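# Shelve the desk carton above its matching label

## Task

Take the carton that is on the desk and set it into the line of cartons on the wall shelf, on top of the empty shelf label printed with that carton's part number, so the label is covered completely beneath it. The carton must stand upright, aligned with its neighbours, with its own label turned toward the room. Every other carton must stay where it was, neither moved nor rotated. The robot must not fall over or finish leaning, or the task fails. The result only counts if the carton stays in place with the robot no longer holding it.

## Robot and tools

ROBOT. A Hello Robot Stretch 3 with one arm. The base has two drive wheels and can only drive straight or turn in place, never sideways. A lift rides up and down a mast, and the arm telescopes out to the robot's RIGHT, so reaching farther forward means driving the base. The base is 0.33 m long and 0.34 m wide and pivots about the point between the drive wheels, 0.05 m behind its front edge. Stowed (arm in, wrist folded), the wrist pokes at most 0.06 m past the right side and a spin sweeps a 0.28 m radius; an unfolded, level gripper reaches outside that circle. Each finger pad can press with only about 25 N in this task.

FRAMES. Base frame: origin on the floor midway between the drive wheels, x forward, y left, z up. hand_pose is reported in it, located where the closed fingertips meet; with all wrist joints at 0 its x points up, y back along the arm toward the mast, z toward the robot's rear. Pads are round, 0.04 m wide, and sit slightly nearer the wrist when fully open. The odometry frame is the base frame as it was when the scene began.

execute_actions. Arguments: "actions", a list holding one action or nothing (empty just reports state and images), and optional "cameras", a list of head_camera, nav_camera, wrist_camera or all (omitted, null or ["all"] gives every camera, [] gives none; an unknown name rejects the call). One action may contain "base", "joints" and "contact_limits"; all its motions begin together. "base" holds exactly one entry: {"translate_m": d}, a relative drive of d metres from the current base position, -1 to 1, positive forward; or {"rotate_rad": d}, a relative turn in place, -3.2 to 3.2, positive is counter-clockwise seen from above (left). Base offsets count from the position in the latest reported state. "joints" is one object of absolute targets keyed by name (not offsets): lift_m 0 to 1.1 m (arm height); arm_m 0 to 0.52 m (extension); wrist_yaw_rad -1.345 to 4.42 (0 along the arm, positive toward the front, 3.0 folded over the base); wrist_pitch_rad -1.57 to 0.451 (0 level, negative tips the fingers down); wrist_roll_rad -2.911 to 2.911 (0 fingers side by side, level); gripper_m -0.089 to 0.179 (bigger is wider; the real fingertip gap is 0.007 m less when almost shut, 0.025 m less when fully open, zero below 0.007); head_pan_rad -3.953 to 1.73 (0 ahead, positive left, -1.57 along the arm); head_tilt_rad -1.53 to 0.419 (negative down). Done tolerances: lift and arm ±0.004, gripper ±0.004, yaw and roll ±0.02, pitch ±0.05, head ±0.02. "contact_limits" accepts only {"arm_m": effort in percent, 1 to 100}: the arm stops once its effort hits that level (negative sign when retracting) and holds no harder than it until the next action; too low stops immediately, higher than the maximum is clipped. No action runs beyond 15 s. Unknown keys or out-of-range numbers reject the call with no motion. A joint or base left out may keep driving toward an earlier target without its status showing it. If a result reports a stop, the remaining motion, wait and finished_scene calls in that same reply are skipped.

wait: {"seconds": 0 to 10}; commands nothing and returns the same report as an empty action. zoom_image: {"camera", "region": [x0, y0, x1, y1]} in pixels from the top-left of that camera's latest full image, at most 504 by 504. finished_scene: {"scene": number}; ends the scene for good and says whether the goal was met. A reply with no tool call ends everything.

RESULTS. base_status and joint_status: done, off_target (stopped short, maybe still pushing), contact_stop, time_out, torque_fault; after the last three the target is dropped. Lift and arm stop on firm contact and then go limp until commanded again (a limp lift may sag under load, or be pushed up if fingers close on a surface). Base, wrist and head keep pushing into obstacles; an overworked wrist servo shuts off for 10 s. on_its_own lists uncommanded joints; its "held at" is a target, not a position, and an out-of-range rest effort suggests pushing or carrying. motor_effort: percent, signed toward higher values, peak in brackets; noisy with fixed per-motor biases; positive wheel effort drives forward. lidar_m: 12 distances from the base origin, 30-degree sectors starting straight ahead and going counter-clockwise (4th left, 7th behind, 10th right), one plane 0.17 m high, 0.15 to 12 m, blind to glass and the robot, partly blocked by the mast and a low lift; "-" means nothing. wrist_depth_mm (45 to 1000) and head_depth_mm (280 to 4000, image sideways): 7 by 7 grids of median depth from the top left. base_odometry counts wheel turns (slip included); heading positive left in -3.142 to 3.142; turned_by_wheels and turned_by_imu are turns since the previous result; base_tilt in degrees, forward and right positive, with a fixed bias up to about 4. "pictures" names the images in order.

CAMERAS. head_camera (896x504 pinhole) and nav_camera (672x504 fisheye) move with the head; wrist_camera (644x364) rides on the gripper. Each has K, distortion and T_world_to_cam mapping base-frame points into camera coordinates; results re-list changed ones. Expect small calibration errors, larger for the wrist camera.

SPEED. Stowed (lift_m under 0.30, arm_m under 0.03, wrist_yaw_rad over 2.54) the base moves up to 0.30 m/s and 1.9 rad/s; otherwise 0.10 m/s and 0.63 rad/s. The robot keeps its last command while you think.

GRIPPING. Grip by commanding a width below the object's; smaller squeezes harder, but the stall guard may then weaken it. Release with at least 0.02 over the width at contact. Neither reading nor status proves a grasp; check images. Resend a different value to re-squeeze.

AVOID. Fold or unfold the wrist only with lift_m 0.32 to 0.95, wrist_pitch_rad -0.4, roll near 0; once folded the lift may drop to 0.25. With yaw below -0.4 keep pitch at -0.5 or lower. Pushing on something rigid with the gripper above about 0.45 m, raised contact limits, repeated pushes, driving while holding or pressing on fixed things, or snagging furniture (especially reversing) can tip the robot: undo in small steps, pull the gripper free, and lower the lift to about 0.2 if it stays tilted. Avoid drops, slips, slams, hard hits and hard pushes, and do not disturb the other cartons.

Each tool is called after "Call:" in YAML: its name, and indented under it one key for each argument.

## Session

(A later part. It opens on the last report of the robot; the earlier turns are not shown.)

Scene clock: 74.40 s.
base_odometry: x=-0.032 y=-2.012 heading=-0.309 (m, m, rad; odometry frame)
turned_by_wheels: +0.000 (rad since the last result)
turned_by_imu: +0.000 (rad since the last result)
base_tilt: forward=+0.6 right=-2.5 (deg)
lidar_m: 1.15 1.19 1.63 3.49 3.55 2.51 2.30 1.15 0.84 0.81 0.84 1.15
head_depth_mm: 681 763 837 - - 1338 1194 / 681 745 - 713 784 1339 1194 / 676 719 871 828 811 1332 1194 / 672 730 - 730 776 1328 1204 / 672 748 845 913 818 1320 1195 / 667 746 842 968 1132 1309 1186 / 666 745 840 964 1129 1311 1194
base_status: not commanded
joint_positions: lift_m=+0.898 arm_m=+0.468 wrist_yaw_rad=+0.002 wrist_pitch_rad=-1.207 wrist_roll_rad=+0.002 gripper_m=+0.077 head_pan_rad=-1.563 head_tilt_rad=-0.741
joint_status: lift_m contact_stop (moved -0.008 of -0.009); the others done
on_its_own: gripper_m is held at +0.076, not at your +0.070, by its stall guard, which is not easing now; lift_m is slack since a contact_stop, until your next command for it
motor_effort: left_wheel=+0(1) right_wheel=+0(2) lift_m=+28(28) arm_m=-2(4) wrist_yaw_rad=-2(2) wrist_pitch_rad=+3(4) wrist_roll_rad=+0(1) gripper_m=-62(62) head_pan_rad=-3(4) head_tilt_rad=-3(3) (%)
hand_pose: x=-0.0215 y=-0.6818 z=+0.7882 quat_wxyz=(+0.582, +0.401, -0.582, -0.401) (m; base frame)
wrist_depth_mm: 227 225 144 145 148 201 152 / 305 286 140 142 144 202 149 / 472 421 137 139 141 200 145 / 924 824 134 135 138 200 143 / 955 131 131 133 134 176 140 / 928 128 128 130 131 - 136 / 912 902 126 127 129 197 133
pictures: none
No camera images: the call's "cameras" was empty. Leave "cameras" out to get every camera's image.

Call:
execute_actions:
  actions:
    - {"joints":{"gripper_m":0.157}}
  cameras: []

Call:
wait:
  seconds: 1

Call:
execute_actions:
  actions:
    - {"joints":{"lift_m":0.97}}
  cameras: ["head_camera"]

Scene clock: 75.80 s.
base_odometry: x=-0.032 y=-2.012 heading=-0.309 (m, m, rad; odometry frame)
turned_by_wheels: +0.000 (rad since the last result)
turned_by_imu: +0.000 (rad since the last result)
base_tilt: forward=+0.6 right=-2.4 (deg)
lidar_m: 1.15 1.19 1.62 3.47 3.59 2.51 2.29 1.14 0.84 0.81 0.84 1.14
head_depth_mm: 683 764 828 - - 1348 1198 / 680 746 - 711 784 1339 1201 / 678 730 867 832 812 1327 1194 / 672 728 - 731 777 1325 1196 / 671 749 839 913 818 1332 1191 / 666 742 841 966 1136 1314 1201 / 664 743 838 962 1126 1317 1193
base_status: not commanded
joint_positions: lift_m=+0.898 arm_m=+0.468 wrist_yaw_rad=+0.002 wrist_pitch_rad=-1.202 wrist_roll_rad=+0.002 gripper_m=+0.139 head_pan_rad=-1.563 head_tilt_rad=-0.741
joint_status: gripper_m off_target (ended at +0.139, target +0.157)
on_its_own: lift_m is slack since a contact_stop, until your next command for it
motor_effort: left_wheel=-1(0) right_wheel=+0(0) lift_m=+28(28) arm_m=-2(1) wrist_yaw_rad=-2(1) wrist_pitch_rad=+0(3) wrist_roll_rad=+0(1) gripper_m=+100(100) head_pan_rad=-3(3) head_tilt_rad=-4(3) (%)
hand_pose: x=-0.0215 y=-0.6829 z=+0.7886 quat_wxyz=(+0.583, +0.400, -0.583, -0.400) (m; base frame)
wrist_depth_mm: 225 223 143 145 147 198 152 / 302 280 139 141 143 201 149 / 456 409 136 138 140 201 145 / 901 797 133 135 137 200 142 / 935 129 130 132 134 175 139 / 928 127 127 129 130 - 136 / 899 910 125 126 128 196 133
pictures: none
No camera images: the call's "cameras" was empty. Leave "cameras" out to get every camera's image.

Scene clock: 76.80 s.
base_odometry: x=-0.032 y=-2.012 heading=-0.309 (m, m, rad; odometry frame)
turned_by_wheels: +0.000 (rad since the last result)
turned_by_imu: +0.000 (rad since the last result)
base_tilt: forward=+0.6 right=-2.5 (deg)
lidar_m: 1.15 1.19 1.63 3.50 3.56 2.50 2.29 1.14 0.84 0.81 0.84 1.15
head_depth_mm: 683 765 836 - - 1353 1197 / 677 746 - 712 781 1345 1198 / 677 732 869 836 813 1331 1203 / 675 728 - 725 778 1329 1192 / 672 750 840 917 820 1316 1197 / 668 746 839 973 1138 1322 1187 / 666 743 838 962 1132 1319 1192
base_status: not commanded
joint_positions: lift_m=+0.898 arm_m=+0.468 wrist_yaw_rad=+0.002 wrist_pitch_rad=-1.202 wrist_roll_rad=+0.002 gripper_m=+0.157 head_pan_rad=-1.563 head_tilt_rad=-0.741
joint_status: gripper_m off_target (ended at +0.139, target +0.157)
on_its_own: lift_m is slack since a contact_stop, until your next command for it; gripper_m moved +0.018 to your old target +0.157
motor_effort: left_wheel=+0(0) right_wheel=+0(0) lift_m=+28(28) arm_m=-1(1) wrist_yaw_rad=-2(1) wrist_pitch_rad=+1(3) wrist_roll_rad=-1(1) gripper_m=+1(100) head_pan_rad=-3(3) head_tilt_rad=-4(3) (%)
hand_pose: x=-0.0215 y=-0.6829 z=+0.7886 quat_wxyz=(+0.583, +0.400, -0.583, -0.400) (m; base frame)
wrist_depth_mm: 225 223 142 143 146 200 152 / 305 282 139 141 143 202 148 / 467 417 136 137 139 200 145 / 897 797 132 134 136 199 142 / 937 129 130 132 133 175 138 / 917 126 127 129 130 - 135 / 901 124 124 126 127 196 132
wait: 1.00 s; at rest by 0.27 s
pictures: head_camera (sideways: a quarter turn clockwise sets it upright), nav_camera (sideways: a quarter turn counterclockwise sets it upright), wrist_camera
camera_calibration (this result's frames):
head_camera: T_world_to_cam=[[0.0063162, 0.652155, -0.758059, 1.00486], [0.999105, -0.0358181, -0.0224895, 0.0188418], [-0.0418189, -0.757239, -0.651798, 0.800932], [0, 0, 0, 1]] pos_world=[0.00832231, -0.0481516, 1.28421]
nav_camera: T_world_to_cam=[[0.0565262, -0.656067, 0.752582, -0.938085], [-0.996796, -0.0798099, 0.00529423, 0.0479934], [0.0565902, -0.75047, -0.658477, 0.813038], [0, 0, 0, 1]] pos_world=[0.054856, -0.00145573, 1.2411]
wrist_camera: T_world_to_cam=[[-0.999421, 0.00122304, 0.0339891, -0.0504195], [-0.00430558, 0.986763, -0.162109, 0.830346], [-0.0337375, -0.162162, -0.986187, 0.831509], [0, 0, 0, 1]] pos_world=[-0.0187622, -0.684455, 0.956344]
Images, in order (width x height): head_camera 896x504, nav_camera 672x504, wrist_camera 644x364.

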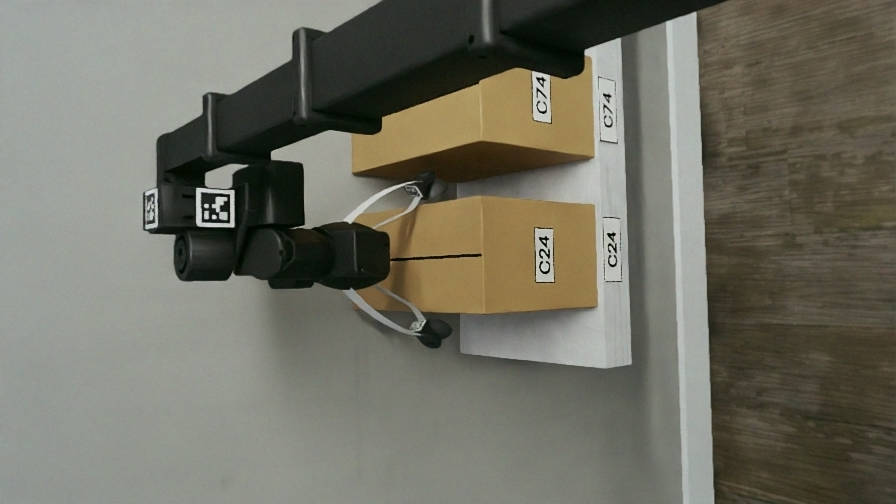

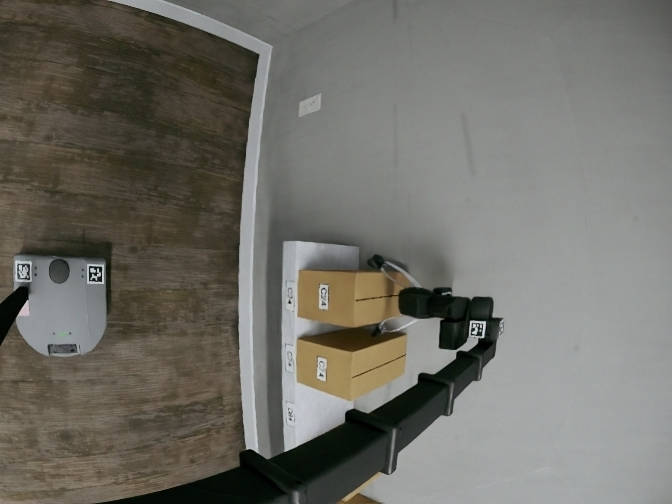

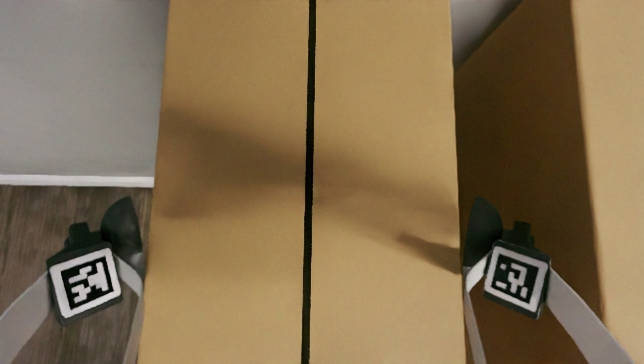

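Scene clock: 78.30 s.
base_odometry: x=-0.032 y=-2.012 heading=-0.309 (m, m, rad; odometry frame)
turned_by_wheels: +0.000 (rad since the last result)
turned_by_imu: +0.000 (rad since the last result)
base_tilt: forward=+0.6 right=-2.3 (deg)
lidar_m: 1.15 1.19 1.63 3.46 3.55 2.51 2.29 1.15 0.84 0.81 0.84 1.15
head_depth_mm: 679 - - 771 825 1350 1203 / 669 - 845 730 780 1339 1196 / 657 780 843 834 813 1331 1204 / 655 - 863 728 777 1322 1198 / 670 749 835 916 820 1323 1198 / 670 744 841 966 1130 1318 1190 / 666 741 839 962 1122 1318 1189
base_status: not commanded
joint_positions: lift_m=+0.970 arm_m=+0.468 wrist_yaw_rad=+0.002 wrist_pitch_rad=-1.202 wrist_roll_rad=+0.002 gripper_m=+0.157 head_pan_rad=-1.563 head_tilt_rad=-0.741
joint_status: all done
motor_effort: left_wheel=-1(1) right_wheel=+0(0) lift_m=+38(39) arm_m=-1(1) wrist_yaw_rad=-2(2) wrist_pitch_rad=+1(1) wrist_roll_rad=+0(1) gripper_m=+1(1) head_pan_rad=-3(3) head_tilt_rad=-3(3) (%)
hand_pose: x=-0.0215 y=-0.6829 z=+0.8606 quat_wxyz=(+0.583, +0.400, -0.583, -0.400) (m; base frame)
wrist_depth_mm: 224 223 220 220 220 219 218 / 303 303 216 218 258 225 226 / 465 464 211 212 272 221 222 / 933 956 206 209 270 215 217 / - - 202 204 267 212 211 / - - 196 199 266 - 207 / 986 986 192 195 266 203 203
pictures: head_camera (sideways: a quarter turn clockwise sets it upright)
camera_calibration (this result's frames):
head_camera: T_world_to_cam=[[0.00631612, 0.652155, -0.758059, 1.00486], [0.999105, -0.035818, -0.0224895, 0.0188418], [-0.0418188, -0.757239, -0.651798, 0.800932], [0, 0, 0, 1]] pos_world=[0.00832232, -0.0481516, 1.28421]
Images, in order (width x height): head_camera 896x504.

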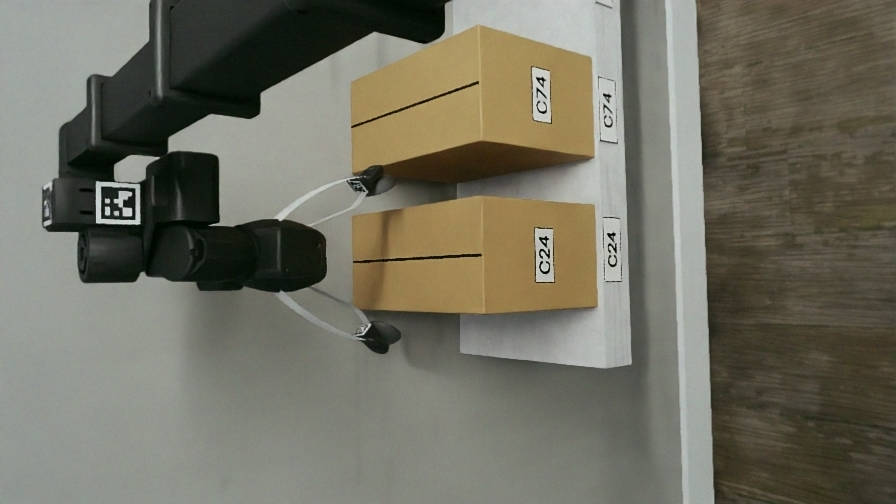

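Call:
finished_scene:
  scene: 2

The scene is finished: the task was done.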